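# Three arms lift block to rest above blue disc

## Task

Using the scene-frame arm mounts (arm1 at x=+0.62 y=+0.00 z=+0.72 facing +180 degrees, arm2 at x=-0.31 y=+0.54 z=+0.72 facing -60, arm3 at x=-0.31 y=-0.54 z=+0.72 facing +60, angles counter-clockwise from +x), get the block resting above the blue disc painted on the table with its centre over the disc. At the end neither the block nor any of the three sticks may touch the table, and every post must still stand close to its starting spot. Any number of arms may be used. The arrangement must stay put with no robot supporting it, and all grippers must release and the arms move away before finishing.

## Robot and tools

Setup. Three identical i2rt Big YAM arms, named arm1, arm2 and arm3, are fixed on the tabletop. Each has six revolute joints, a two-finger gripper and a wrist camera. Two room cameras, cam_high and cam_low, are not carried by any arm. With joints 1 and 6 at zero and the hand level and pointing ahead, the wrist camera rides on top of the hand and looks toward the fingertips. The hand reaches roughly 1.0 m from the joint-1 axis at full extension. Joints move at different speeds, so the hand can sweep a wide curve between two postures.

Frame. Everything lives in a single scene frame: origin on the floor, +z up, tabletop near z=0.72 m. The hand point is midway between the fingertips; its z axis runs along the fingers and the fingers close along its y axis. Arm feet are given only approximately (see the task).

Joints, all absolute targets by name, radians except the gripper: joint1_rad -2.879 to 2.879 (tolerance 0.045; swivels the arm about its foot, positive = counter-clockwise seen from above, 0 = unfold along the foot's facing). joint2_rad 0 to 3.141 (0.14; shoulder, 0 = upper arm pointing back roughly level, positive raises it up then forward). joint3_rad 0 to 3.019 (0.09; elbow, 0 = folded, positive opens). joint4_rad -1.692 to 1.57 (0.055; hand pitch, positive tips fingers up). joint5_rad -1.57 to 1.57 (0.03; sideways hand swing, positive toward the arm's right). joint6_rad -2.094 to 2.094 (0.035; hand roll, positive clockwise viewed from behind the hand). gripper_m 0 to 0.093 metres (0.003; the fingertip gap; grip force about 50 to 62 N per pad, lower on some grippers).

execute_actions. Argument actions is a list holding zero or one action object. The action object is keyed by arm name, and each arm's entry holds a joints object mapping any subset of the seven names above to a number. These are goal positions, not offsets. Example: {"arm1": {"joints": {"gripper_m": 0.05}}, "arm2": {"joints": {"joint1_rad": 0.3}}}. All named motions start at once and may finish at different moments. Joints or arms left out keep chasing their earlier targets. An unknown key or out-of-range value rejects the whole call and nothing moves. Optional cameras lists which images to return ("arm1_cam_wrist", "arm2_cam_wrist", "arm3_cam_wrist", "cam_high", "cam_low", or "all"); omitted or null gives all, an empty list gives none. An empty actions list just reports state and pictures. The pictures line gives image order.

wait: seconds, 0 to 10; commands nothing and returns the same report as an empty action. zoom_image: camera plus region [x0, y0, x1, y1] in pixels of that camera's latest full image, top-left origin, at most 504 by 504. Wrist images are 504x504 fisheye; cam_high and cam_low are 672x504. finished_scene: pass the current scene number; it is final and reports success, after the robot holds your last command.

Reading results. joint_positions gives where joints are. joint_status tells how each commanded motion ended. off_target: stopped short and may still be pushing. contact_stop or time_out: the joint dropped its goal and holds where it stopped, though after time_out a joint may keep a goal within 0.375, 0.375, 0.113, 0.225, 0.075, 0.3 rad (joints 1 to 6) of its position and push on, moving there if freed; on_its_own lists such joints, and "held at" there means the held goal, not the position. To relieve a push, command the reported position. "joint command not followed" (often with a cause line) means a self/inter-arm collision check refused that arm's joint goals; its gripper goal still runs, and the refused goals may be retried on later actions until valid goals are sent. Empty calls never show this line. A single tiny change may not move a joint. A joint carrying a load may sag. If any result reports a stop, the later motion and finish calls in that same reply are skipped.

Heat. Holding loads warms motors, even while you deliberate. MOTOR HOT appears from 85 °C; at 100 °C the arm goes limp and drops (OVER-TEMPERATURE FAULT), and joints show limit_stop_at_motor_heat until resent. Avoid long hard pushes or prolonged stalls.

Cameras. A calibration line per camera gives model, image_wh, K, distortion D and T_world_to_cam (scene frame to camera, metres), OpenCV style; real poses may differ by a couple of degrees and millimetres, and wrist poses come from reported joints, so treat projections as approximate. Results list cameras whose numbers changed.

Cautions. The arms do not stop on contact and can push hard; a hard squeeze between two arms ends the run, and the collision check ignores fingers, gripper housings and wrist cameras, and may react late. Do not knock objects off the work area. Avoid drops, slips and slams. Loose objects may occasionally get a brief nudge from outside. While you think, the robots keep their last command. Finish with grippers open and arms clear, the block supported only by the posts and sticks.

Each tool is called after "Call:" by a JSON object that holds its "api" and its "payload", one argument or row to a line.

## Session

Call:
{"api": "execute_actions", "payload": {
  "actions": []
}}

Call:
{"api": "zoom_image", "payload": {
  "camera": "cam_high",
  "region": [190,150,510,410]
}}

Scene clock: 0.00 s.
Motor temperatures (°C, as the motors report them): arm1=[18 19 17 19 19 17] | arm2=[21 18 19 18 21 18] | arm3=[17 20 20 18 20 19]
arm1.joint_positions: joint1_rad=-0.166 joint2_rad=+0.443 joint3_rad=+1.390 joint4_rad=-1.159 joint5_rad=+0.219 joint6_rad=-0.229 gripper_m=+0.094
arm1.joint_status: not commanded
arm1.hand: x=+0.4655 y=+0.0598 z=+1.3975 quat_wxyz=(-0.214, +0.771, -0.046, -0.598) (m; scene frame)
arm2.joint_positions: joint1_rad=+0.364 joint2_rad=+0.540 joint3_rad=+1.352 joint4_rad=-1.461 joint5_rad=+0.148 joint6_rad=+0.330 gripper_m=+0.094
arm2.joint_status: not commanded
arm2.hand: x=-0.1762 y=+0.3909 z=+1.2623 quat_wxyz=(-0.417, -0.471, -0.763, +0.148) (m; scene frame)
arm3.joint_positions: joint1_rad=-0.293 joint2_rad=+0.528 joint3_rad=+1.457 joint4_rad=-1.207 joint5_rad=-0.243 joint6_rad=-0.155 gripper_m=+0.094
arm3.joint_status: not commanded
arm3.hand: x=-0.1963 y=-0.3710 z=+1.4038 quat_wxyz=(-0.533, +0.423, -0.678, -0.279) (m; scene frame)
pictures: arm1_cam_wrist, arm2_cam_wrist, arm3_cam_wrist, cam_high, cam_low
camera_calibration (this result's frames):
arm1_cam_wrist: T_world_to_cam=[[0.321676, 0.902712, 0.28572, -0.602598], [0.776339, -0.0787014, -0.625383, 0.520078], [-0.542054, 0.422987, -0.726126, 1.36015], [0, 0, 0, 1]] pos_world=[0.527362, 0.00957581, 1.48507]
arm2_cam_wrist: T_world_to_cam=[[-0.840386, -0.514083, -0.171671, 0.265545], [-0.459114, 0.843561, -0.278602, -0.0520306], [0.28804, -0.155316, -0.944939, 1.43052], [0, 0, 0, 1]] pos_world=[-0.212773, 0.402586, 1.38284]
arm3_cam_wrist: T_world_to_cam=[[0.869146, -0.489073, 0.0734378, -0.11184], [-0.341936, -0.701546, -0.62523, 0.561796], [0.357304, 0.518305, -0.776977, 1.47382], [0, 0, 0, 1]] pos_world=[-0.237298, -0.424461, 1.50459]
Images, in order (width x height): arm1_cam_wrist 504x504, arm2_cam_wrist 504x504, arm3_cam_wrist 504x504, cam_high 672x504, cam_low 672x504.

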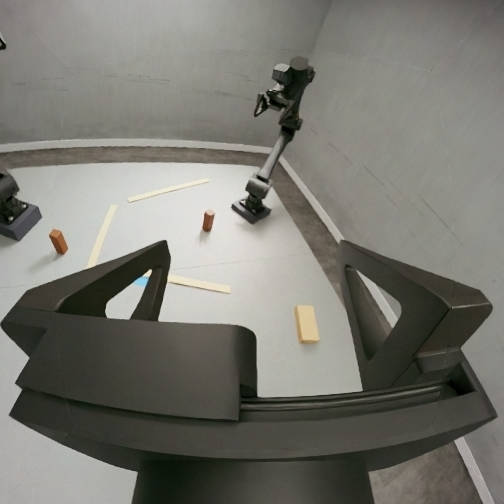

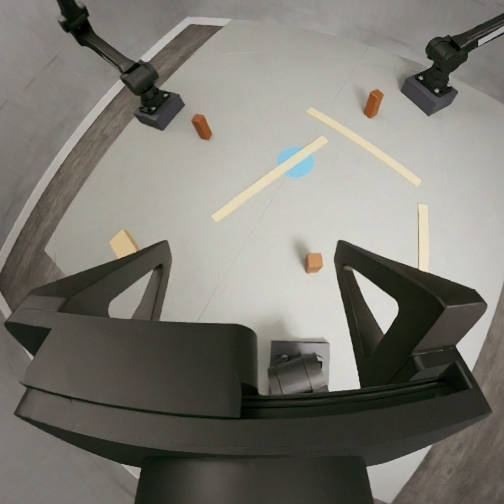

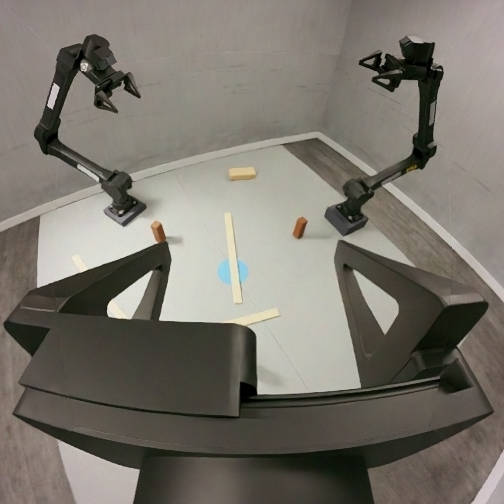

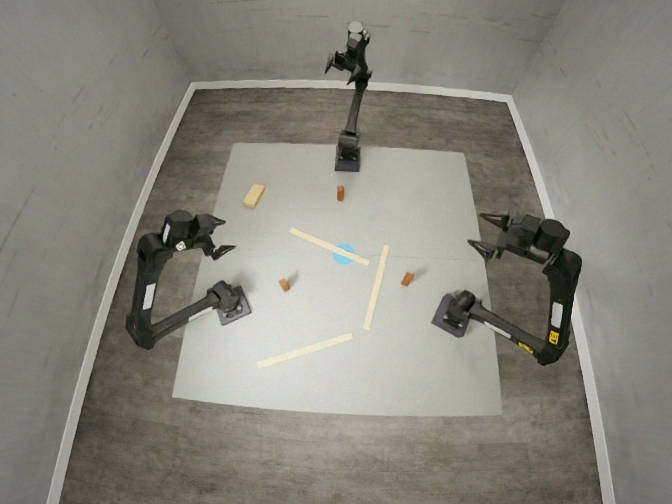

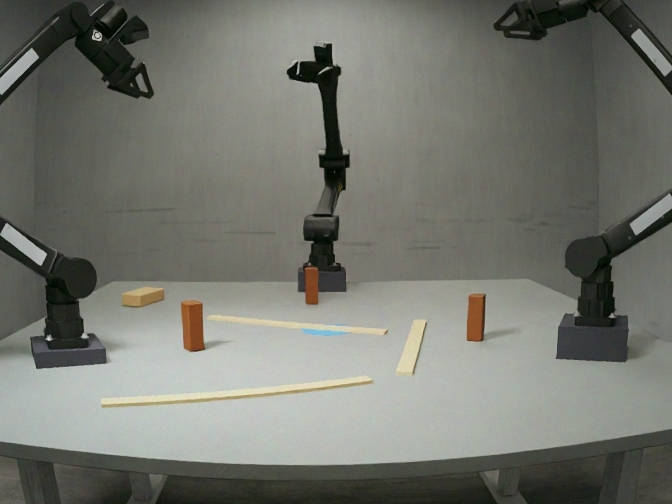

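Region (190, 150, 510, 410) of cam_high's 672x504 image, scaled by 1.575, with more detail than that image has; it fills the top 410 rows of this view, and the rest is white.

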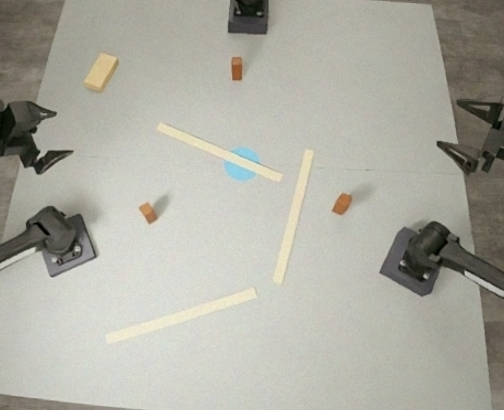

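Call:
{"api": "execute_actions", "payload": {
  "actions": [
    {"arm1":{"joints":{"joint1_rad":-0.232,"joint2_rad":1.5,"joint3_rad":1.51,"joint4_rad":-1.01,"joint5_rad":0,"joint6_rad":-1.44,"gripper_m":0.07}},"arm2":{"joints":{"joint1_rad":-1.075,"joint2_rad":1.1,"joint3_rad":0.9,"joint4_rad":-0.93,"joint5_rad":0,"joint6_rad":-0.95,"gripper_m":0.07}},"arm3":{"joints":{"joint1_rad":0.257,"joint2_rad":1.1,"joint3_rad":0.89,"joint4_rad":-0.82,"joint5_rad":0,"joint6_rad":1.575,"gripper_m":0.07}}}
  ],
  "cameras": []
}}

Call:
{"api": "execute_actions", "payload": {
  "actions": [
    {"arm1":{"joints":{"joint2_rad":2.0}},"arm2":{"joints":{"joint2_rad":1.52}},"arm3":{"joints":{"joint2_rad":1.59}}}
  ],
  "cameras": ["arm1_cam_wrist","arm2_cam_wrist","arm3_cam_wrist","cam_high"]
}}

Scene clock: 3.20 s.
Motor temperatures (°C, as the motors report them): arm1=[18 19 18 19 19 17] | arm2=[21 18 20 18 21 18] | arm3=[17 20 21 18 20 19]
arm1.joint_positions: joint1_rad=-0.222 joint2_rad=+1.505 joint3_rad=+1.496 joint4_rad=-1.024 joint5_rad=+0.004 joint6_rad=-1.424 gripper_m=+0.070
arm1.joint_status: all done
arm1.hand: x=+0.0654 y=+0.1302 z=+1.0855 quat_wxyz=(-0.204, +0.797, +0.540, -0.177) (m; scene frame)
arm2.joint_positions: joint1_rad=-1.075 joint2_rad=+1.104 joint3_rad=+0.895 joint4_rad=-0.943 joint5_rad=+0.001 joint6_rad=-0.941 gripper_m=+0.070
arm2.joint_status: all done
arm2.hand: x=-0.5172 y=+0.2118 z=+0.9470 quat_wxyz=(+0.002, -0.552, -0.807, +0.208) (m; scene frame)
arm3.joint_positions: joint1_rad=+0.261 joint2_rad=+1.104 joint3_rad=+0.851 joint4_rad=-0.843 joint5_rad=-0.003 joint6_rad=+1.560 gripper_m=+0.070
arm3.joint_status: all done
arm3.hand: x=-0.2167 y=-0.1522 z=+0.9684 quat_wxyz=(-0.021, -0.109, -0.967, -0.231) (m; scene frame)
pictures: none
No camera images: the call's "cameras" was empty. Leave "cameras" out to get every camera's image.

Scene clock: 4.50 s.
Motor temperatures (°C, as the motors report them): arm1=[18 19 19 19 19 17] | arm2=[21 18 20 18 21 18] | arm3=[17 21 22 18 20 19]
arm1.joint_positions: joint1_rad=-0.222 joint2_rad=+2.027 joint3_rad=+1.496 joint4_rad=-1.023 joint5_rad=+0.004 joint6_rad=-1.424 gripper_m=+0.070
arm1.joint_status: all done
arm1.hand: x=+0.0530 y=+0.1362 z=+0.7889 quat_wxyz=(-0.015, +0.828, +0.561, -0.004) (m; scene frame)
arm2.joint_positions: joint1_rad=-1.075 joint2_rad=+1.529 joint3_rad=+0.895 joint4_rad=-0.942 joint5_rad=+0.001 joint6_rad=-0.942 gripper_m=+0.070
arm2.joint_status: all done
arm2.hand: x=-0.5162 y=+0.2175 z=+0.7916 quat_wxyz=(+0.008, -0.566, -0.825, -0.002) (m; scene frame)
arm3.joint_positions: joint1_rad=+0.261 joint2_rad=+1.604 joint3_rad=+0.852 joint4_rad=-0.836 joint5_rad=-0.003 joint6_rad=+1.561 gripper_m=+0.070
arm3.joint_status: all done
arm3.hand: x=-0.2233 y=-0.1702 z=+0.7834 quat_wxyz=(+0.009, -0.111, -0.994, +0.012) (m; scene frame)
pictures: arm1_cam_wrist, arm2_cam_wrist, arm3_cam_wrist, cam_high
camera_calibration (this result's frames):
arm1_cam_wrist: T_world_to_cam=[[-0.932907, 0.359175, 0.0260224, -0.0196774], [0.297602, 0.728256, 0.617314, -0.599171], [0.202773, 0.583641, -0.786286, 0.648417], [0, 0, 0, 1]] pos_world=[0.0284761, 0.0649744, 0.88023]
arm2_cam_wrist: T_world_to_cam=[[-0.933712, -0.358023, 0.000923755, -0.408841], [-0.287808, 0.752125, 0.592853, -0.774549], [-0.21295, 0.553289, -0.80531, 0.533488], [0, 0, 0, 1]] pos_world=[-0.491055, 0.14101, 0.889195]
arm3_cam_wrist: T_world_to_cam=[[-0.220599, -0.974954, 0.028296, -0.235286], [-0.785942, 0.194863, 0.58679, -0.590587], [-0.577607, 0.107207, -0.809244, 0.643921], [0, 0, 0, 1]] pos_world=[-0.144138, -0.183342, 0.874298]
Images, in order (width x height): arm1_cam_wrist 504x504, arm2_cam_wrist 504x504, arm3_cam_wrist 504x504, cam_high 672x504.

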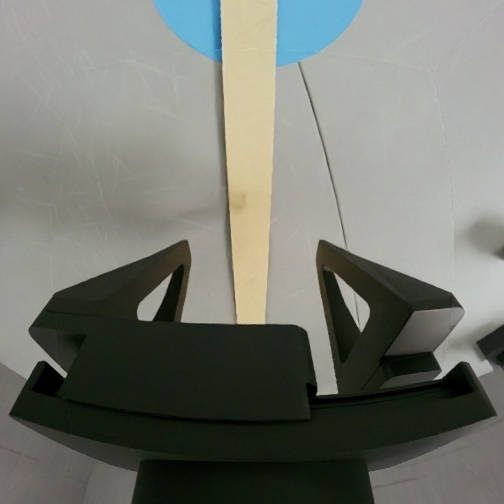

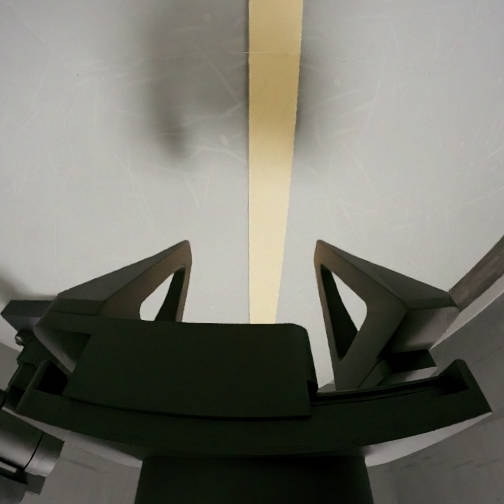

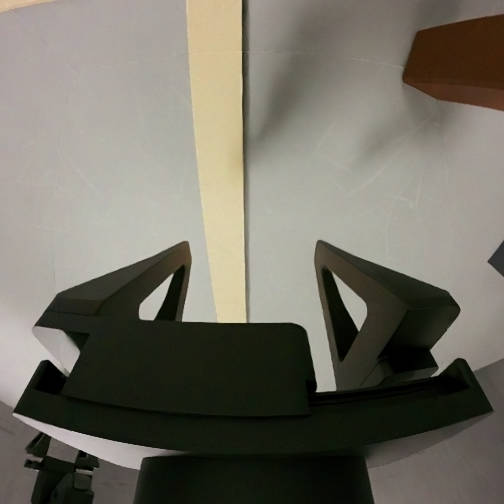

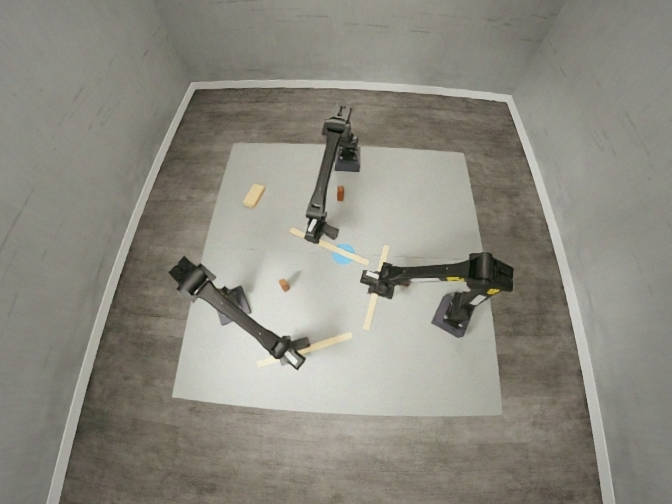

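Call:
{"api": "execute_actions", "payload": {
  "actions": [
    {"arm1":{"joints":{"joint2_rad":2.115,"joint4_rad":-0.935}},"arm2":{"joints":{"joint2_rad":1.69,"joint4_rad":-0.75}},"arm3":{"joints":{"joint2_rad":1.75,"joint4_rad":-0.63,"gripper_m":0.085}}}
  ],
  "cameras": ["arm1_cam_wrist","arm2_cam_wrist","arm3_cam_wrist"]
}}

Scene clock: 6.03 s.
Motor temperatures (°C, as the motors report them): arm1=[18 20 19 19 19 17] | arm2=[21 18 21 18 21 18] | arm3=[17 21 22 18 20 19]
arm1.joint_positions: joint1_rad=-0.222 joint2_rad=+2.116 joint3_rad=+1.496 joint4_rad=-0.950 joint5_rad=+0.004 joint6_rad=-1.424 gripper_m=+0.070
arm1.joint_status: all done
arm1.hand: x=+0.0486 y=+0.1377 z=+0.7390 quat_wxyz=(-0.008, +0.828, +0.561, +0.002) (m; scene frame)
arm2.joint_positions: joint1_rad=-1.074 joint2_rad=+1.683 joint3_rad=+0.896 joint4_rad=-0.763 joint5_rad=+0.001 joint6_rad=-0.943 gripper_m=+0.070
arm2.joint_status: all done
arm2.hand: x=-0.5309 y=+0.1957 z=+0.7349 quat_wxyz=(+0.008, -0.565, -0.825, +0.011) (m; scene frame)
arm3.joint_positions: joint1_rad=+0.261 joint2_rad=+1.741 joint3_rad=+0.862 joint4_rad=-0.648 joint5_rad=-0.002 joint6_rad=+1.562 gripper_m=+0.085
arm3.joint_status: all done
arm3.hand: x=-0.2168 y=-0.1407 z=+0.7358 quat_wxyz=(+0.005, -0.111, -0.994, -0.019) (m; scene frame)
pictures: arm1_cam_wrist, arm2_cam_wrist, arm3_cam_wrist
camera_calibration (this result's frames):
arm1_cam_wrist: T_world_to_cam=[[-0.933135, 0.359394, 0.00976883, -0.0109964], [0.287855, 0.730559, 0.619212, -0.569431], [0.215404, 0.58062, -0.785163, 0.608121], [0, 0, 0, 1]] pos_world=[0.0226604, 0.0668676, 0.83018]
arm2_cam_wrist: T_world_to_cam=[[-0.932871, -0.359553, 0.0217689, -0.444931], [-0.280934, 0.764053, 0.580774, -0.718596], [-0.225452, 0.535672, -0.813774, 0.499738], [0, 0, 0, 1]] pos_world=[-0.504274, 0.121375, 0.833701]
arm3_cam_wrist: T_world_to_cam=[[-0.22243, -0.974374, -0.0334618, -0.158587], [-0.794373, 0.161227, 0.585642, -0.568951], [-0.56524, 0.156845, -0.809879, 0.61605], [0, 0, 0, 1]] pos_world=[-0.139018, -0.159417, 0.826821]
Images, in order (width x height): arm1_cam_wrist 504x504, arm2_cam_wrist 504x504, arm3_cam_wrist 504x504.

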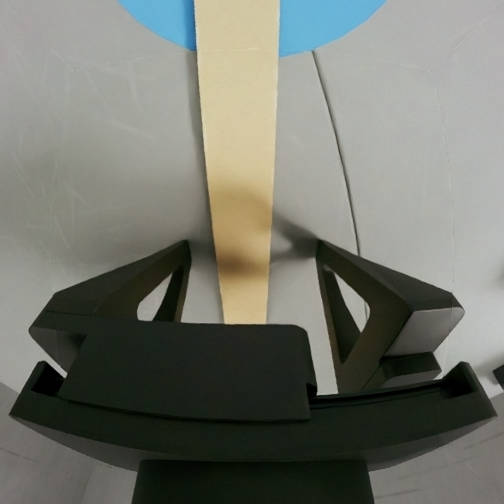

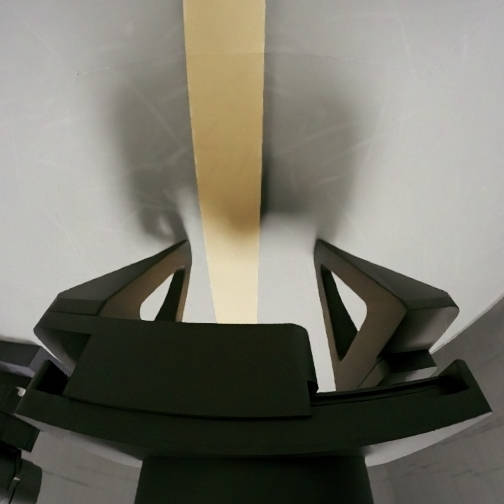

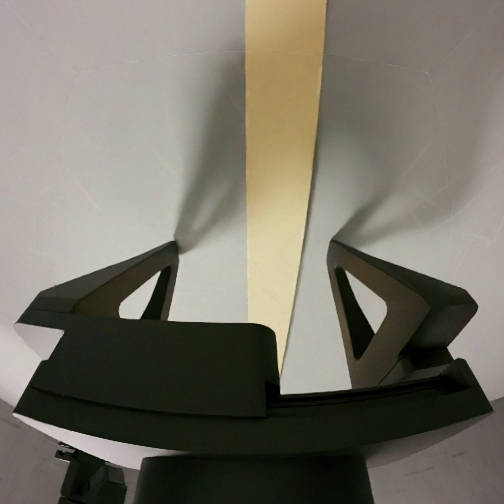

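Call:
{"api": "execute_actions", "payload": {
  "actions": [
    {"arm1":{"joints":{"joint2_rad":2.145}},"arm2":{"joints":{"joint2_rad":1.71,"joint4_rad":-0.8}},"arm3":{"joints":{"joint2_rad":1.77,"joint4_rad":-0.69}}}
  ],
  "cameras": []
}}

Call:
{"api": "execute_actions", "payload": {
  "actions": [
    {"arm1":{"joints":{"gripper_m":0}},"arm2":{"joints":{"gripper_m":0}},"arm3":{"joints":{"gripper_m":0}}}
  ],
  "cameras": []
}}

Call:
{"api": "execute_actions", "payload": {
  "actions": [
    {"arm1":{"joints":{"joint2_rad":1.7,"joint4_rad":-1.3}},"arm2":{"joints":{"joint2_rad":1.2,"joint4_rad":-1.2}},"arm3":{"joints":{"joint2_rad":1.234,"joint4_rad":-1.11}}}
  ],
  "cameras": ["cam_high","cam_low"]
}}

Scene clock: 7.07 s.
Motor temperatures (°C, as the motors report them): arm1=[18 20 19 19 19 17] | arm2=[21 18 21 18 21 18] | arm3=[17 21 22 18 20 19]
arm1.joint_positions: joint1_rad=-0.222 joint2_rad=+2.119 joint3_rad=+1.496 joint4_rad=-0.949 joint5_rad=+0.004 joint6_rad=-1.424 gripper_m=+0.070
arm1.joint_status: all done
arm1.hand: x=+0.0488 y=+0.1376 z=+0.7377 quat_wxyz=(-0.008, +0.828, +0.561, +0.002) (m; scene frame)
arm2.joint_positions: joint1_rad=-1.074 joint2_rad=+1.687 joint3_rad=+0.896 joint4_rad=-0.777 joint5_rad=+0.001 joint6_rad=-0.945 gripper_m=+0.070
arm2.joint_status: all done
arm2.hand: x=-0.5289 y=+0.1990 z=+0.7334 quat_wxyz=(+0.008, -0.564, -0.826, +0.002) (m; scene frame)
arm3.joint_positions: joint1_rad=+0.261 joint2_rad=+1.747 joint3_rad=+0.866 joint4_rad=-0.669 joint5_rad=-0.002 joint6_rad=+1.562 gripper_m=+0.085
arm3.joint_status: all done
arm3.hand: x=-0.2178 y=-0.1447 z=+0.7342 quat_wxyz=(+0.006, -0.111, -0.994, -0.007) (m; scene frame)
pictures: none
No camera images: the call's "cameras" was empty. Leave "cameras" out to get every camera's image.

Scene clock: 7.77 s.
Motor temperatures (°C, as the motors report them): arm1=[18 20 19 19 19 17] | arm2=[21 18 21 18 21 18] | arm3=[17 21 22 18 20 19]
arm1.joint_positions: joint1_rad=-0.222 joint2_rad=+2.119 joint3_rad=+1.496 joint4_rad=-0.948 joint5_rad=+0.004 joint6_rad=-1.426 gripper_m=+0.027
arm1.joint_status: gripper_m off_target (ended at +0.027, target +0.000)
arm1.hand: x=+0.0487 y=+0.1377 z=+0.7372 quat_wxyz=(-0.008, +0.828, +0.561, +0.002) (m; scene frame)
arm2.joint_positions: joint1_rad=-1.074 joint2_rad=+1.687 joint3_rad=+0.896 joint4_rad=-0.785 joint5_rad=+0.001 joint6_rad=-0.945 gripper_m=+0.027
arm2.joint_status: gripper_m off_target (ended at +0.027, target +0.000)
arm2.hand: x=-0.5278 y=+0.2008 z=+0.7332 quat_wxyz=(+0.008, -0.564, -0.826, -0.002) (m; scene frame)
arm3.joint_positions: joint1_rad=+0.261 joint2_rad=+1.747 joint3_rad=+0.867 joint4_rad=-0.673 joint5_rad=-0.002 joint6_rad=+1.563 gripper_m=+0.027
arm3.joint_status: gripper_m off_target (ended at +0.027, target +0.000)
arm3.hand: x=-0.2180 y=-0.1456 z=+0.7341 quat_wxyz=(+0.007, -0.112, -0.994, -0.005) (m; scene frame)
pictures: none
No camera images: the call's "cameras" was empty. Leave "cameras" out to get every camera's image.

Scene clock: 9.17 s.
Motor temperatures (°C, as the motors report them): arm1=[18 20 19 19 19 17] | arm2=[21 18 21 18 21 18] | arm3=[17 21 22 18 20 19]
arm1.joint_positions: joint1_rad=-0.222 joint2_rad=+1.694 joint3_rad=+1.496 joint4_rad=-1.287 joint5_rad=+0.004 joint6_rad=-1.426 gripper_m=+0.027
arm1.joint_status: all done
arm1.hand: x=+0.1047 y=+0.1220 z=+0.9650 quat_wxyz=(-0.040, +0.827, +0.561, -0.027) (m; scene frame)
arm2.joint_positions: joint1_rad=-1.074 joint2_rad=+1.192 joint3_rad=+0.896 joint4_rad=-1.189 joint5_rad=+0.001 joint6_rad=-0.945 gripper_m=+0.027
arm2.joint_status: all done
arm2.hand: x=-0.4882 y=+0.2577 z=+0.9031 quat_wxyz=(+0.007, -0.563, -0.825, +0.043) (m; scene frame)
arm3.joint_positions: joint1_rad=+0.261 joint2_rad=+1.229 joint3_rad=+0.867 joint4_rad=-1.095 joint5_rad=-0.002 joint6_rad=+1.563 gripper_m=+0.027
arm3.joint_status: all done
arm3.hand: x=-0.2289 y=-0.2015 z=+0.9144 quat_wxyz=(+0.001, -0.112, -0.992, -0.054) (m; scene frame)
pictures: cam_high, cam_low
Images, in order (width x height): cam_high 672x504, cam_low 672x504.

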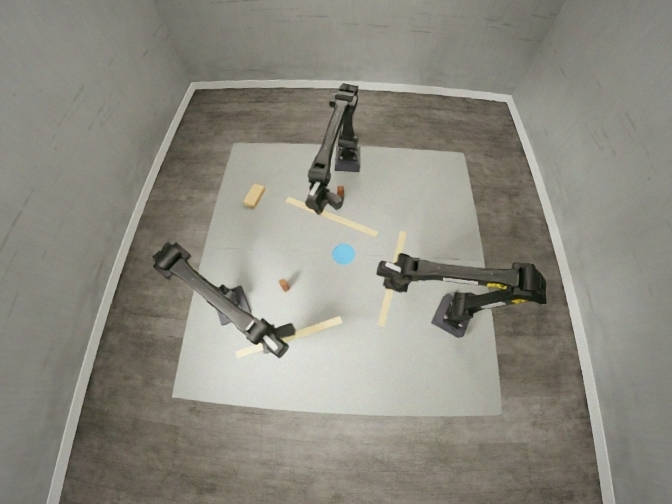

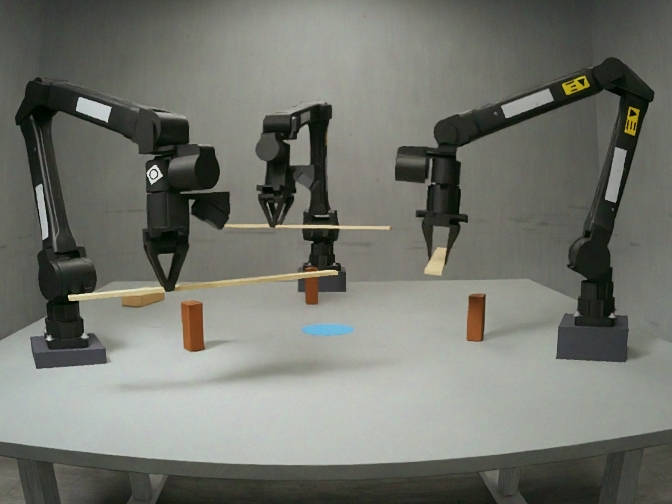

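Call:
{"api": "execute_actions", "payload": {
  "actions": [
    {"arm1":{"joints":{"joint1_rad":-0.5,"joint2_rad":1.24,"joint3_rad":0.93,"joint4_rad":-1.07,"joint6_rad":-0.03}},"arm2":{"joints":{"joint3_rad":1.07,"joint6_rad":-0.075}},"arm3":{"joints":{"joint3_rad":1.0}}}
  ],
  "cameras": []
}}

Call:
{"api": "execute_actions", "payload": {
  "actions": [
    {"arm2":{"joints":{"joint1_rad":-0.07}},"arm3":{"joints":{"joint1_rad":-0.5,"joint6_rad":-0.058}}}
  ],
  "cameras": ["cam_high"]
}}

Scene clock: 12.07 s.
Motor temperatures (°C, as the motors report them): arm1=[18 20 20 19 19 17] | arm2=[21 18 22 18 21 18] | arm3=[17 21 23 18 20 19]
arm1.joint_positions: joint1_rad=-0.510 joint2_rad=+1.236 joint3_rad=+0.925 joint4_rad=-1.090 joint5_rad=+0.003 joint6_rad=-0.046 gripper_m=+0.027
arm1.joint_status: all done
arm1.hand: x=+0.3037 y=+0.1818 z=+0.9377 quat_wxyz=(-0.030, +0.968, -0.234, -0.086) (m; scene frame)
arm2.joint_positions: joint1_rad=-1.074 joint2_rad=+1.199 joint3_rad=+1.029 joint4_rad=-1.194 joint5_rad=+0.001 joint6_rad=-0.084 gripper_m=+0.027
arm2.joint_status: all done
arm2.hand: x=-0.5109 y=+0.2210 z=+0.9548 quat_wxyz=(-0.039, -0.852, -0.513, +0.096) (m; scene frame)
arm3.joint_positions: joint1_rad=+0.261 joint2_rad=+1.233 joint3_rad=+0.952 joint4_rad=-1.099 joint5_rad=-0.002 joint6_rad=+1.563 gripper_m=+0.027
arm3.joint_status: all done
arm3.hand: x=-0.2216 y=-0.1721 z=+0.9465 quat_wxyz=(-0.004, -0.112, -0.989, -0.092) (m; scene frame)
pictures: none
No camera images: the call's "cameras" was empty. Leave "cameras" out to get every camera's image.

Scene clock: 14.27 s.
Motor temperatures (°C, as the motors report them): arm1=[18 20 20 19 19 17] | arm2=[21 18 23 18 21 18] | arm3=[17 21 24 18 20 19]
arm1.joint_positions: joint1_rad=-0.510 joint2_rad=+1.236 joint3_rad=+0.925 joint4_rad=-1.090 joint5_rad=+0.003 joint6_rad=-0.046 gripper_m=+0.027
arm1.joint_status: not commanded
arm1.hand: x=+0.3037 y=+0.1818 z=+0.9377 quat_wxyz=(-0.030, +0.968, -0.235, -0.086) (m; scene frame)
arm2.joint_positions: joint1_rad=-0.070 joint2_rad=+1.199 joint3_rad=+1.029 joint4_rad=-1.194 joint5_rad=+0.000 joint6_rad=-0.080 gripper_m=+0.027
arm2.joint_status: all done
arm2.hand: x=-0.1510 y=+0.1952 z=+0.9501 quat_wxyz=(-0.077, -0.502, -0.859, +0.059) (m; scene frame)
arm3.joint_positions: joint1_rad=-0.500 joint2_rad=+1.233 joint3_rad=+0.952 joint4_rad=-1.099 joint5_rad=-0.001 joint6_rad=-0.043 gripper_m=+0.027
arm3.joint_status: all done
arm3.hand: x=+0.0058 y=-0.3321 z=+0.9441 quat_wxyz=(-0.085, +0.304, -0.948, -0.026) (m; scene frame)
pictures: cam_high
Images, in order (width x height): cam_high 672x504.

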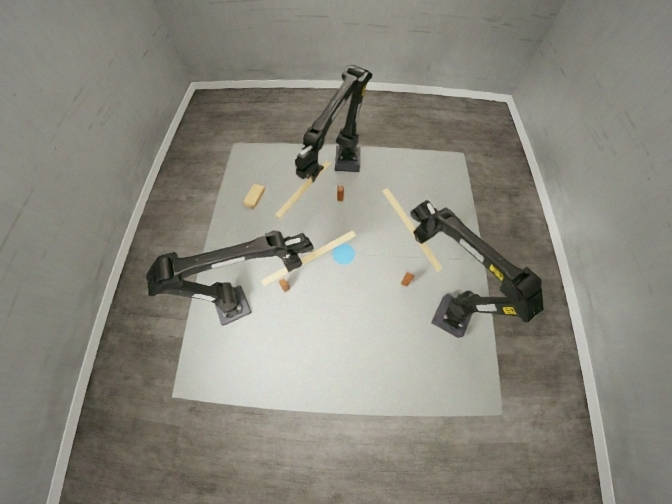

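Call:
{"api": "execute_actions", "payload": {
  "actions": [
    {"arm1":{"joints":{"joint1_rad":-0.06,"joint4_rad":-1.035}},"arm3":{"joints":{"joint1_rad":-0.095,"joint4_rad":-1.04}}}
  ],
  "cameras": ["cam_high","cam_low"]
}}

Call:
{"api": "zoom_image", "payload": {
  "camera": "cam_high",
  "region": [250,160,450,310]
}}

Call:
{"api": "zoom_image", "payload": {
  "camera": "cam_low",
  "region": [260,180,410,260]
}}

Scene clock: 15.90 s.
Motor temperatures (°C, as the motors report them): arm1=[18 20 20 19 19 17] | arm2=[21 18 23 18 21 18] | arm3=[17 21 25 18 20 19]
arm1.joint_positions: joint1_rad=-0.061 joint2_rad=+1.236 joint3_rad=+0.925 joint4_rad=-1.053 joint5_rad=+0.001 joint6_rad=-0.044 gripper_m=+0.027
arm1.joint_status: all done
arm1.hand: x=+0.2467 y=+0.0261 z=+0.9380 quat_wxyz=(-0.012, +0.994, -0.014, -0.106) (m; scene frame)
arm2.joint_positions: joint1_rad=-0.070 joint2_rad=+1.199 joint3_rad=+1.029 joint4_rad=-1.194 joint5_rad=+0.000 joint6_rad=-0.080 gripper_m=+0.027
arm2.joint_status: not commanded
arm2.hand: x=-0.1510 y=+0.1952 z=+0.9501 quat_wxyz=(-0.077, -0.502, -0.859, +0.059) (m; scene frame)
arm3.joint_positions: joint1_rad=-0.090 joint2_rad=+1.233 joint3_rad=+0.952 joint4_rad=-1.060 joint5_rad=-0.001 joint6_rad=-0.046 gripper_m=+0.027
arm3.joint_status: all done
arm3.hand: x=-0.0964 y=-0.2164 z=+0.9469 quat_wxyz=(-0.095, +0.491, -0.865, -0.054) (m; scene frame)
pictures: cam_high, cam_low
Images, in order (width x height): cam_high 672x504, cam_low 672x504.

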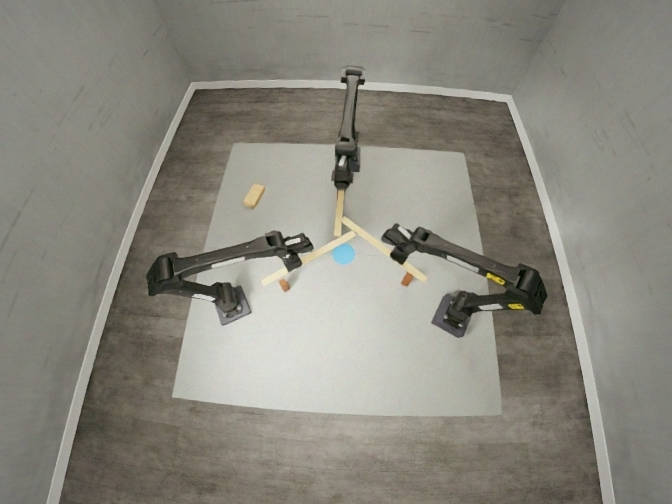

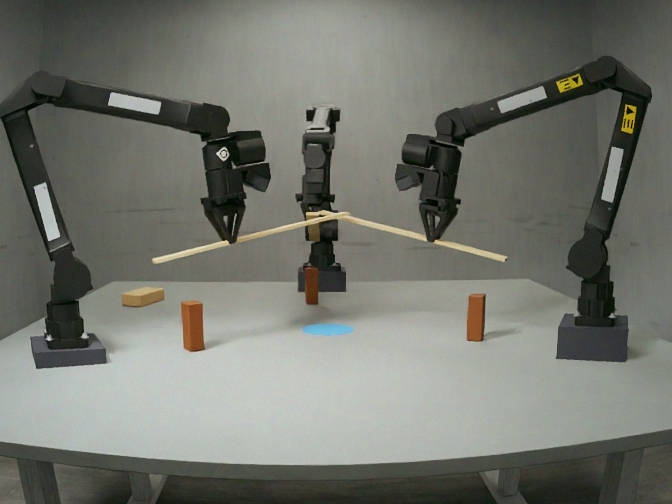

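Region (250, 160, 450, 310) of cam_high's 672x504 image, scaled by 2.520, with more detail than that image has; it fills the top 378 rows of this view, and the rest is white.

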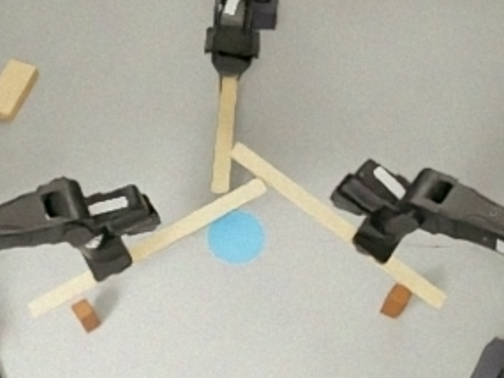

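Region (260, 180, 410, 260) of cam_low's 672x504 image, scaled by 3.360, with more detail than that image has; it fills the top 269 rows of this view, and the rest is white.

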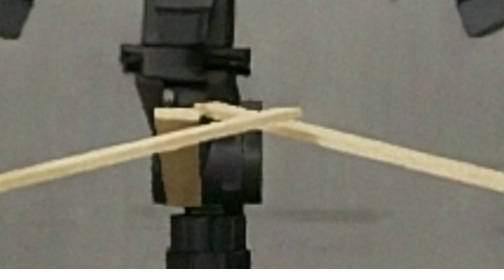

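Call:
{"api": "execute_actions", "payload": {
  "actions": [
    {"arm1":{"joints":{"joint2_rad":1.31,"joint3_rad":1.03,"joint4_rad":-0.99}},"arm2":{"joints":{"joint2_rad":1.28,"joint3_rad":1.115,"joint4_rad":-1.09}},"arm3":{"joints":{"joint1_rad":-0.1,"joint2_rad":1.305,"joint3_rad":1.05,"joint4_rad":-1.0}}}
  ],
  "cameras": ["cam_high","cam_low"]
}}

Call:
{"api": "zoom_image", "payload": {
  "camera": "cam_high",
  "region": [290,190,400,290]
}}

Call:
{"api": "zoom_image", "payload": {
  "camera": "cam_low",
  "region": [260,180,410,260]
}}

Scene clock: 17.33 s.
Motor temperatures (°C, as the motors report them): arm1=[18 20 21 19 19 17] | arm2=[21 18 24 18 21 18] | arm3=[17 21 25 18 20 19]
arm1.joint_positions: joint1_rad=-0.061 joint2_rad=+1.310 joint3_rad=+0.962 joint4_rad=-1.010 joint5_rad=+0.001 joint6_rad=-0.044 gripper_m=+0.027
arm1.joint_status: all done
arm1.hand: x=+0.2211 y=+0.0281 z=+0.9289 quat_wxyz=(-0.012, +0.994, -0.014, -0.110) (m; scene frame)
arm2.joint_positions: joint1_rad=-0.070 joint2_rad=+1.286 joint3_rad=+1.059 joint4_rad=-1.107 joint5_rad=+0.000 joint6_rad=-0.080 gripper_m=+0.027
arm2.joint_status: all done
arm2.hand: x=-0.1361 y=+0.1625 z=+0.9349 quat_wxyz=(-0.090, -0.501, -0.858, +0.068) (m; scene frame)
arm3.joint_positions: joint1_rad=-0.091 joint2_rad=+1.311 joint3_rad=+0.992 joint4_rad=-1.019 joint5_rad=-0.001 joint6_rad=-0.046 gripper_m=+0.027
arm3.joint_status: all done
arm3.hand: x=-0.0818 y=-0.1947 z=+0.9362 quat_wxyz=(-0.096, +0.490, -0.865, -0.054) (m; scene frame)
pictures: cam_high, cam_low
Images, in order (width x height): cam_high 672x504, cam_low 672x504.

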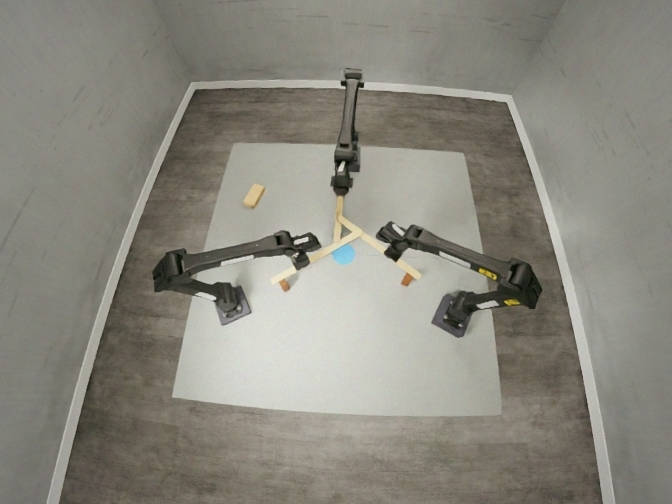

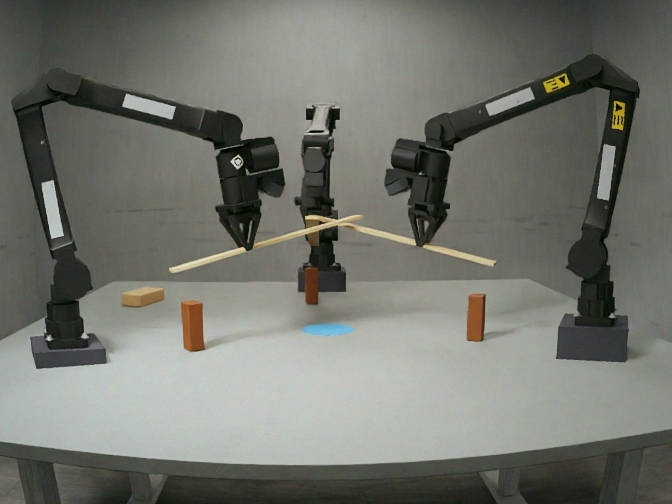

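Region (290, 190, 400, 290) of cam_high's 672x504 image, scaled by 4.582, with more detail than that image has; it fills the top 458 rows of this view, and the rest is white.

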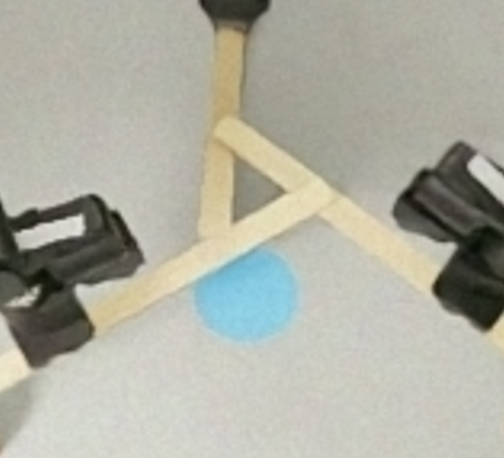

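Region (260, 180, 410, 260) of cam_low's 672x504 image, scaled by 3.360, with more detail than that image has; it fills the top 269 rows of this view, and the rest is white.

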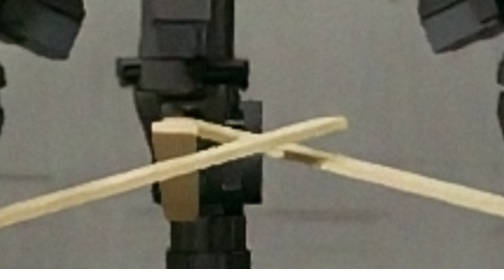

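Call:
{"api": "execute_actions", "payload": {
  "actions": [
    {"arm1":{"joints":{"joint2_rad":1.445,"joint3_rad":1.06,"joint4_rad":-0.92}},"arm2":{"joints":{"joint1_rad":-0.055,"joint2_rad":1.41,"joint4_rad":-1.02}},"arm3":{"joints":{"joint2_rad":1.44,"joint4_rad":-0.91}}}
  ],
  "cameras": ["cam_high","cam_low"]
}}

Call:
{"api": "zoom_image", "payload": {
  "camera": "cam_high",
  "region": [250,160,450,310]
}}

Scene clock: 18.63 s.
Motor temperatures (°C, as the motors report them): arm1=[18 20 21 19 19 17] | arm2=[21 18 24 18 21 18] | arm3=[17 21 26 18 20 19]
arm1.joint_positions: joint1_rad=-0.061 joint2_rad=+1.454 joint3_rad=+1.008 joint4_rad=-0.938 joint5_rad=+0.001 joint6_rad=-0.042 gripper_m=+0.027
arm1.joint_status: all done
arm1.hand: x=+0.1866 y=+0.0310 z=+0.8936 quat_wxyz=(-0.012, +0.995, -0.015, -0.097) (m; scene frame)
arm2.joint_positions: joint1_rad=-0.064 joint2_rad=+1.422 joint3_rad=+1.066 joint4_rad=-1.035 joint5_rad=+0.000 joint6_rad=-0.080 gripper_m=+0.027
arm2.joint_status: all done
arm2.hand: x=-0.1244 y=+0.1418 z=+0.8867 quat_wxyz=(-0.067, -0.500, -0.862, +0.051) (m; scene frame)
arm3.joint_positions: joint1_rad=-0.092 joint2_rad=+1.456 joint3_rad=+0.999 joint4_rad=-0.929 joint5_rad=-0.001 joint6_rad=-0.046 gripper_m=+0.027
arm3.joint_status: all done
arm3.hand: x=-0.0689 y=-0.1750 z=+0.8852 quat_wxyz=(-0.075, +0.491, -0.867, -0.043) (m; scene frame)
pictures: cam_high, cam_low
Images, in order (width x height): cam_high 672x504, cam_low 672x504.

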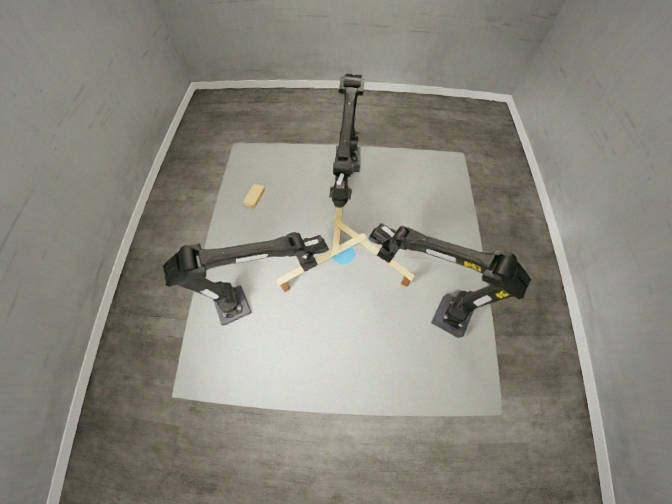

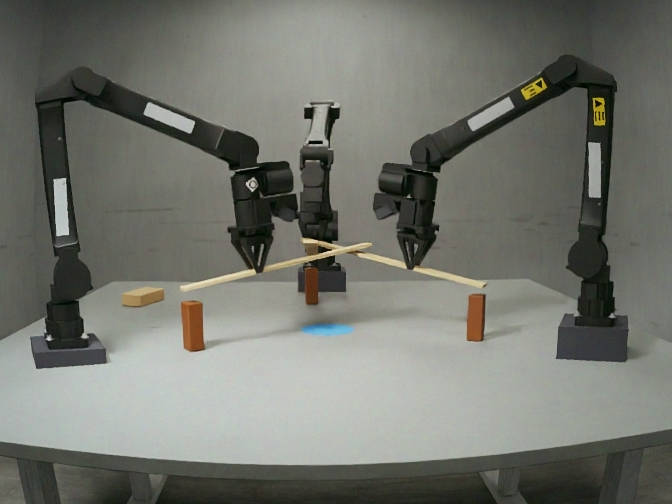

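Region (250, 160, 450, 310) of cam_high's 672x504 image, scaled by 2.520, with more detail than that image has; it fills the top 378 rows of this view, and the rest is white.

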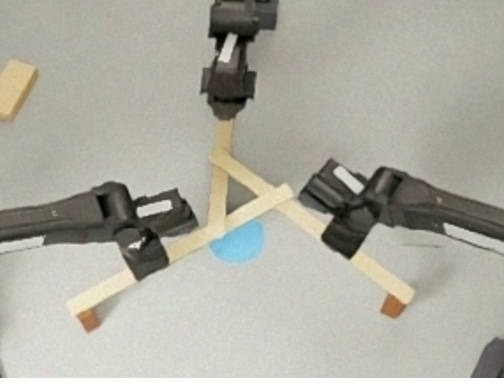

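Lower with q2 only (z≈.852, tilt ≈.08).

Call:
{"api": "execute_actions", "payload": {
  "actions": [
    {"arm1":{"joints":{"joint2_rad":1.555}},"arm2":{"joints":{"joint2_rad":1.505}},"arm3":{"joints":{"joint2_rad":1.535}}}
  ],
  "cameras": ["cam_high","cam_low"]
}}

Call:
{"api": "zoom_image", "payload": {
  "camera": "cam_high",
  "region": [250,160,450,310]
}}

Call:
{"api": "zoom_image", "payload": {
  "camera": "cam_low",
  "region": [160,220,510,360]
}}

Scene clock: 19.83 s.
Motor temperatures (°C, as the motors report them): arm1=[18 20 22 19 19 17] | arm2=[21 18 24 18 21 18] | arm3=[17 21 26 18 20 19]
arm1.joint_positions: joint1_rad=-0.061 joint2_rad=+1.562 joint3_rad=+1.008 joint4_rad=-0.937 joint5_rad=+0.001 joint6_rad=-0.042 gripper_m=+0.027
arm1.joint_status: all done
arm1.hand: x=+0.1908 y=+0.0312 z=+0.8492 quat_wxyz=(-0.009, +0.999, -0.015, -0.043) (m; scene frame)
arm2.joint_positions: joint1_rad=-0.064 joint2_rad=+1.512 joint3_rad=+1.067 joint4_rad=-1.033 joint5_rad=+0.000 joint6_rad=-0.080 gripper_m=+0.027
arm2.joint_status: all done
arm2.hand: x=-0.1249 y=+0.1421 z=+0.8498 quat_wxyz=(-0.031, -0.502, -0.864, +0.026) (m; scene frame)
arm3.joint_positions: joint1_rad=-0.092 joint2_rad=+1.547 joint3_rad=+1.002 joint4_rad=-0.927 joint5_rad=-0.001 joint6_rad=-0.046 gripper_m=+0.027
arm3.joint_status: all done
arm3.hand: x=-0.0706 y=-0.1772 z=+0.8493 quat_wxyz=(-0.036, +0.493, -0.869, -0.024) (m; scene frame)
pictures: cam_high, cam_low
Images, in order (width x height): cam_high 672x504, cam_low 672x504.

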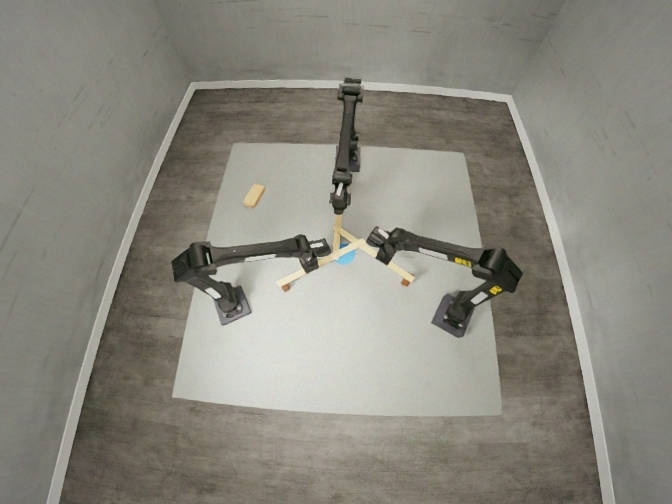

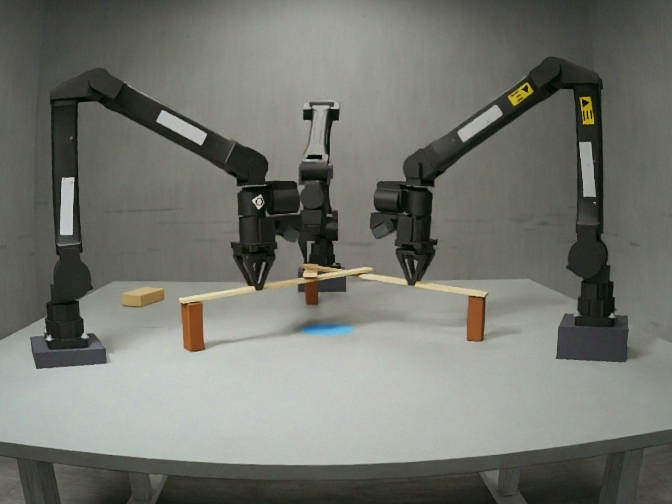

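Region (250, 160, 450, 310) of cam_high's 672x504 image, scaled by 2.520, with more detail than that image has; it fills the top 378 rows of this view, and the rest is white.

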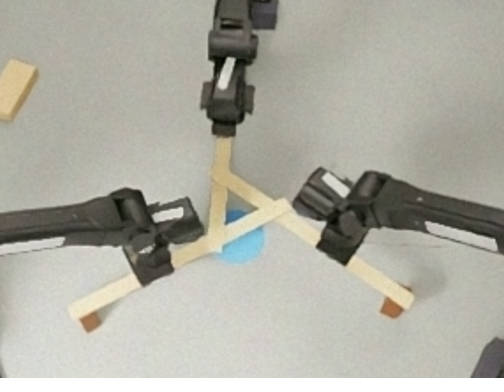

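Region (160, 220, 510, 360) of cam_low's 672x504 image, scaled by 1.440, with more detail than that image has; it fills the top 202 rows of this view, and the rest is white.

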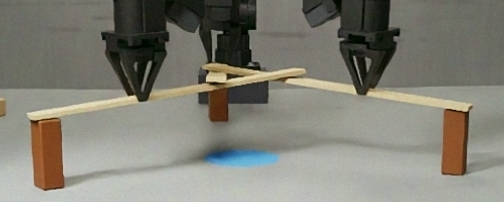

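Call:
{"api": "execute_actions", "payload": {
  "actions": [
    {"arm1":{"joints":{"gripper_m":0.045}},"arm2":{"joints":{"gripper_m":0.045}},"arm3":{"joints":{"gripper_m":0.045}}}
  ],
  "cameras": []
}}

Call:
{"api": "execute_actions", "payload": {
  "actions": [
    {"arm1":{"joints":{"joint2_rad":1.25}},"arm2":{"joints":{"joint2_rad":0.7}},"arm3":{"joints":{"joint2_rad":0.7}}}
  ],
  "cameras": ["cam_high"]
}}

Call:
{"api": "execute_actions", "payload": {
  "actions": [
    {"arm1":{"joints":{"joint1_rad":-1.015,"joint2_rad":1.7,"joint3_rad":1.64,"joint4_rad":-1.16,"joint6_rad":-0.66,"gripper_m":0.093}},"arm2":{"joints":{"joint1_rad":-0.8}},"arm3":{"joints":{"joint1_rad":0.6}}}
  ],
  "cameras": []
}}

Call:
{"api": "execute_actions", "payload": {
  "actions": [
    {"arm1":{"joints":{"joint2_rad":2.0}}}
  ],
  "cameras": ["arm1_cam_wrist","cam_high"]
}}

Scene clock: 21.03 s.
Motor temperatures (°C, as the motors report them): arm1=[18 20 22 19 19 17] | arm2=[21 18 24 18 21 18] | arm3=[17 21 26 18 20 19]
arm1.joint_positions: joint1_rad=-0.061 joint2_rad=+1.562 joint3_rad=+1.008 joint4_rad=-0.937 joint5_rad=+0.001 joint6_rad=-0.042 gripper_m=+0.045
arm1.joint_status: all done
arm1.hand: x=+0.1908 y=+0.0312 z=+0.8492 quat_wxyz=(-0.009, +0.999, -0.015, -0.043) (m; scene frame)
arm2.joint_positions: joint1_rad=-0.064 joint2_rad=+1.512 joint3_rad=+1.067 joint4_rad=-1.033 joint5_rad=+0.000 joint6_rad=-0.080 gripper_m=+0.045
arm2.joint_status: all done
arm2.hand: x=-0.1249 y=+0.1421 z=+0.8498 quat_wxyz=(-0.031, -0.502, -0.864, +0.026) (m; scene frame)
arm3.joint_positions: joint1_rad=-0.092 joint2_rad=+1.547 joint3_rad=+1.002 joint4_rad=-0.927 joint5_rad=-0.001 joint6_rad=-0.046 gripper_m=+0.045
arm3.joint_status: all done
arm3.hand: x=-0.0706 y=-0.1772 z=+0.8493 quat_wxyz=(-0.036, +0.493, -0.869, -0.024) (m; scene frame)
pictures: none
No camera images: the call's "cameras" was empty. Leave "cameras" out to get every camera's image.

Scene clock: 22.60 s.
Motor temperatures (°C, as the motors report them): arm1=[18 20 22 19 19 17] | arm2=[21 18 25 18 21 18] | arm3=[17 21 26 18 20 19]
arm1.joint_positions: joint1_rad=-0.061 joint2_rad=+1.238 joint3_rad=+1.012 joint4_rad=-0.937 joint5_rad=+0.001 joint6_rad=-0.042 gripper_m=+0.045
arm1.joint_status: all done
arm1.hand: x=+0.1905 y=+0.0297 z=+0.9850 quat_wxyz=(-0.018, +0.978, -0.014, -0.206) (m; scene frame)
arm2.joint_positions: joint1_rad=-0.064 joint2_rad=+0.695 joint3_rad=+1.079 joint4_rad=-1.032 joint5_rad=+0.000 joint6_rad=-0.080 gripper_m=+0.045
arm2.joint_status: all done
arm2.hand: x=-0.1675 y=+0.2394 z=+1.1672 quat_wxyz=(-0.359, -0.450, -0.777, +0.253) (m; scene frame)
arm3.joint_positions: joint1_rad=-0.092 joint2_rad=+0.693 joint3_rad=+1.008 joint4_rad=-0.927 joint5_rad=-0.001 joint6_rad=-0.046 gripper_m=+0.045
arm3.joint_status: all done
arm3.hand: x=-0.1173 y=-0.2532 z=+1.1842 quat_wxyz=(-0.405, +0.437, -0.775, -0.210) (m; scene frame)
pictures: cam_high
Images, in order (width x height): cam_high 672x504.

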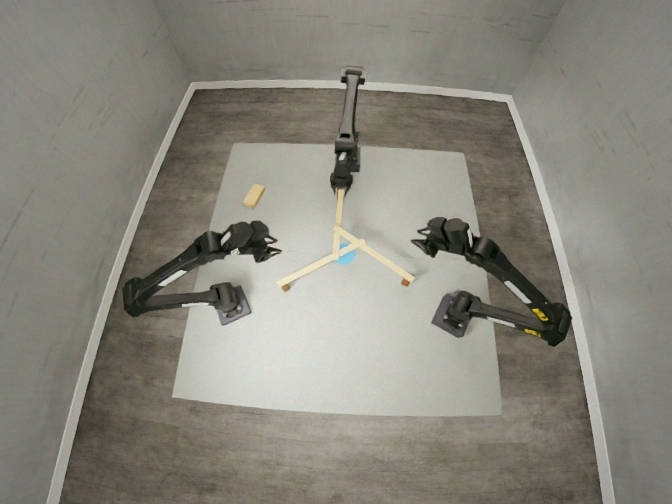

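Scene clock: 24.27 s.
Motor temperatures (°C, as the motors report them): arm1=[18 20 23 19 19 17] | arm2=[21 18 25 18 21 18] | arm3=[17 21 27 18 20 19]
arm1.joint_positions: joint1_rad=-1.026 joint2_rad=+1.711 joint3_rad=+1.583 joint4_rad=-1.145 joint5_rad=+0.001 joint6_rad=-0.644 gripper_m=+0.093
arm1.joint_status: all done
arm1.hand: x=+0.3209 y=+0.5085 z=+1.0028 quat_wxyz=(-0.116, +0.969, -0.193, -0.103) (m; scene frame)
arm2.joint_positions: joint1_rad=-0.795 joint2_rad=+0.695 joint3_rad=+1.079 joint4_rad=-1.032 joint5_rad=+0.000 joint6_rad=-0.080 gripper_m=+0.045
arm2.joint_status: all done
arm2.hand: x=-0.3993 y=+0.2231 z=+1.1700 quat_wxyz=(-0.244, -0.696, -0.565, +0.370) (m; scene frame)
arm3.joint_positions: joint1_rad=+0.596 joint2_rad=+0.693 joint3_rad=+1.008 joint4_rad=-0.927 joint5_rad=-0.001 joint6_rad=-0.046 gripper_m=+0.045
arm3.joint_status: all done
arm3.hand: x=-0.3390 y=-0.1983 z=+1.1868 quat_wxyz=(-0.310, +0.671, -0.582, -0.339) (m; scene frame)
pictures: none
No camera images: the call's "cameras" was empty. Leave "cameras" out to get every camera's image.

Scene clock: 25.43 s.
Motor temperatures (°C, as the motors report them): arm1=[18 20 23 19 19 17] | arm2=[21 18 25 18 21 18] | arm3=[17 21 27 18 20 19]
arm1.joint_positions: joint1_rad=-1.026 joint2_rad=+2.029 joint3_rad=+1.605 joint4_rad=-1.148 joint5_rad=+0.001 joint6_rad=-0.645 gripper_m=+0.093
arm1.joint_status: all done
arm1.hand: x=+0.3170 y=+0.5151 z=+0.8276 quat_wxyz=(-0.005, +0.981, -0.195, -0.004) (m; scene frame)
arm2.joint_positions: joint1_rad=-0.795 joint2_rad=+0.695 joint3_rad=+1.079 joint4_rad=-1.032 joint5_rad=+0.000 joint6_rad=-0.080 gripper_m=+0.045
arm2.joint_status: not commanded
arm2.hand: x=-0.3993 y=+0.2231 z=+1.1700 quat_wxyz=(-0.244, -0.696, -0.565, +0.370) (m; scene frame)
arm3.joint_positions: joint1_rad=+0.596 joint2_rad=+0.693 joint3_rad=+1.008 joint4_rad=-0.927 joint5_rad=-0.001 joint6_rad=-0.046 gripper_m=+0.045
arm3.joint_status: not commanded
arm3.hand: x=-0.3390 y=-0.1983 z=+1.1868 quat_wxyz=(-0.310, +0.671, -0.582, -0.339) (m; scene frame)
pictures: arm1_cam_wrist, cam_high
camera_calibration (this result's frames):
arm1_cam_wrist: T_world_to_cam=[[0.371637, 0.928358, 0.00612754, -0.600672], [0.740108, -0.300249, 0.60174, -0.575185], [0.56047, -0.219094, -0.798669, 0.7145], [0, 0, 0, 1]] pos_world=[0.248475, 0.541483, 0.920442]
Images, in order (width x height): arm1_cam_wrist 504x504, cam_high 672x504.

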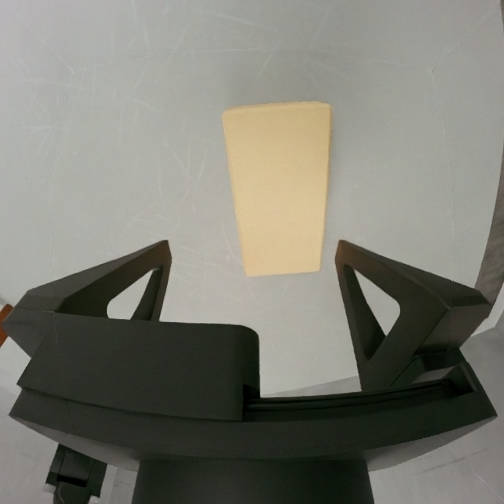

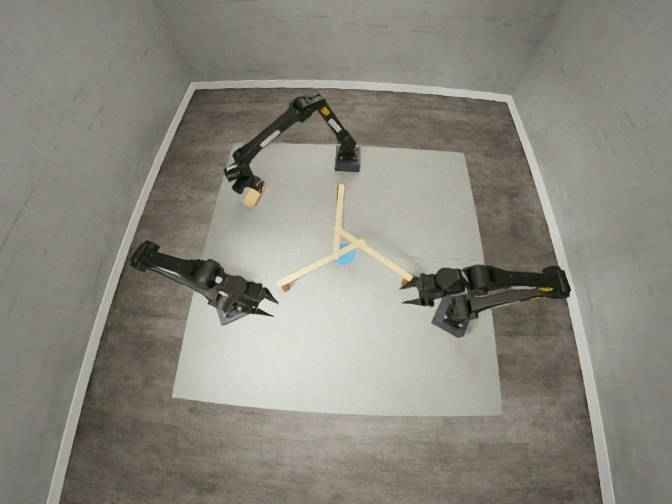

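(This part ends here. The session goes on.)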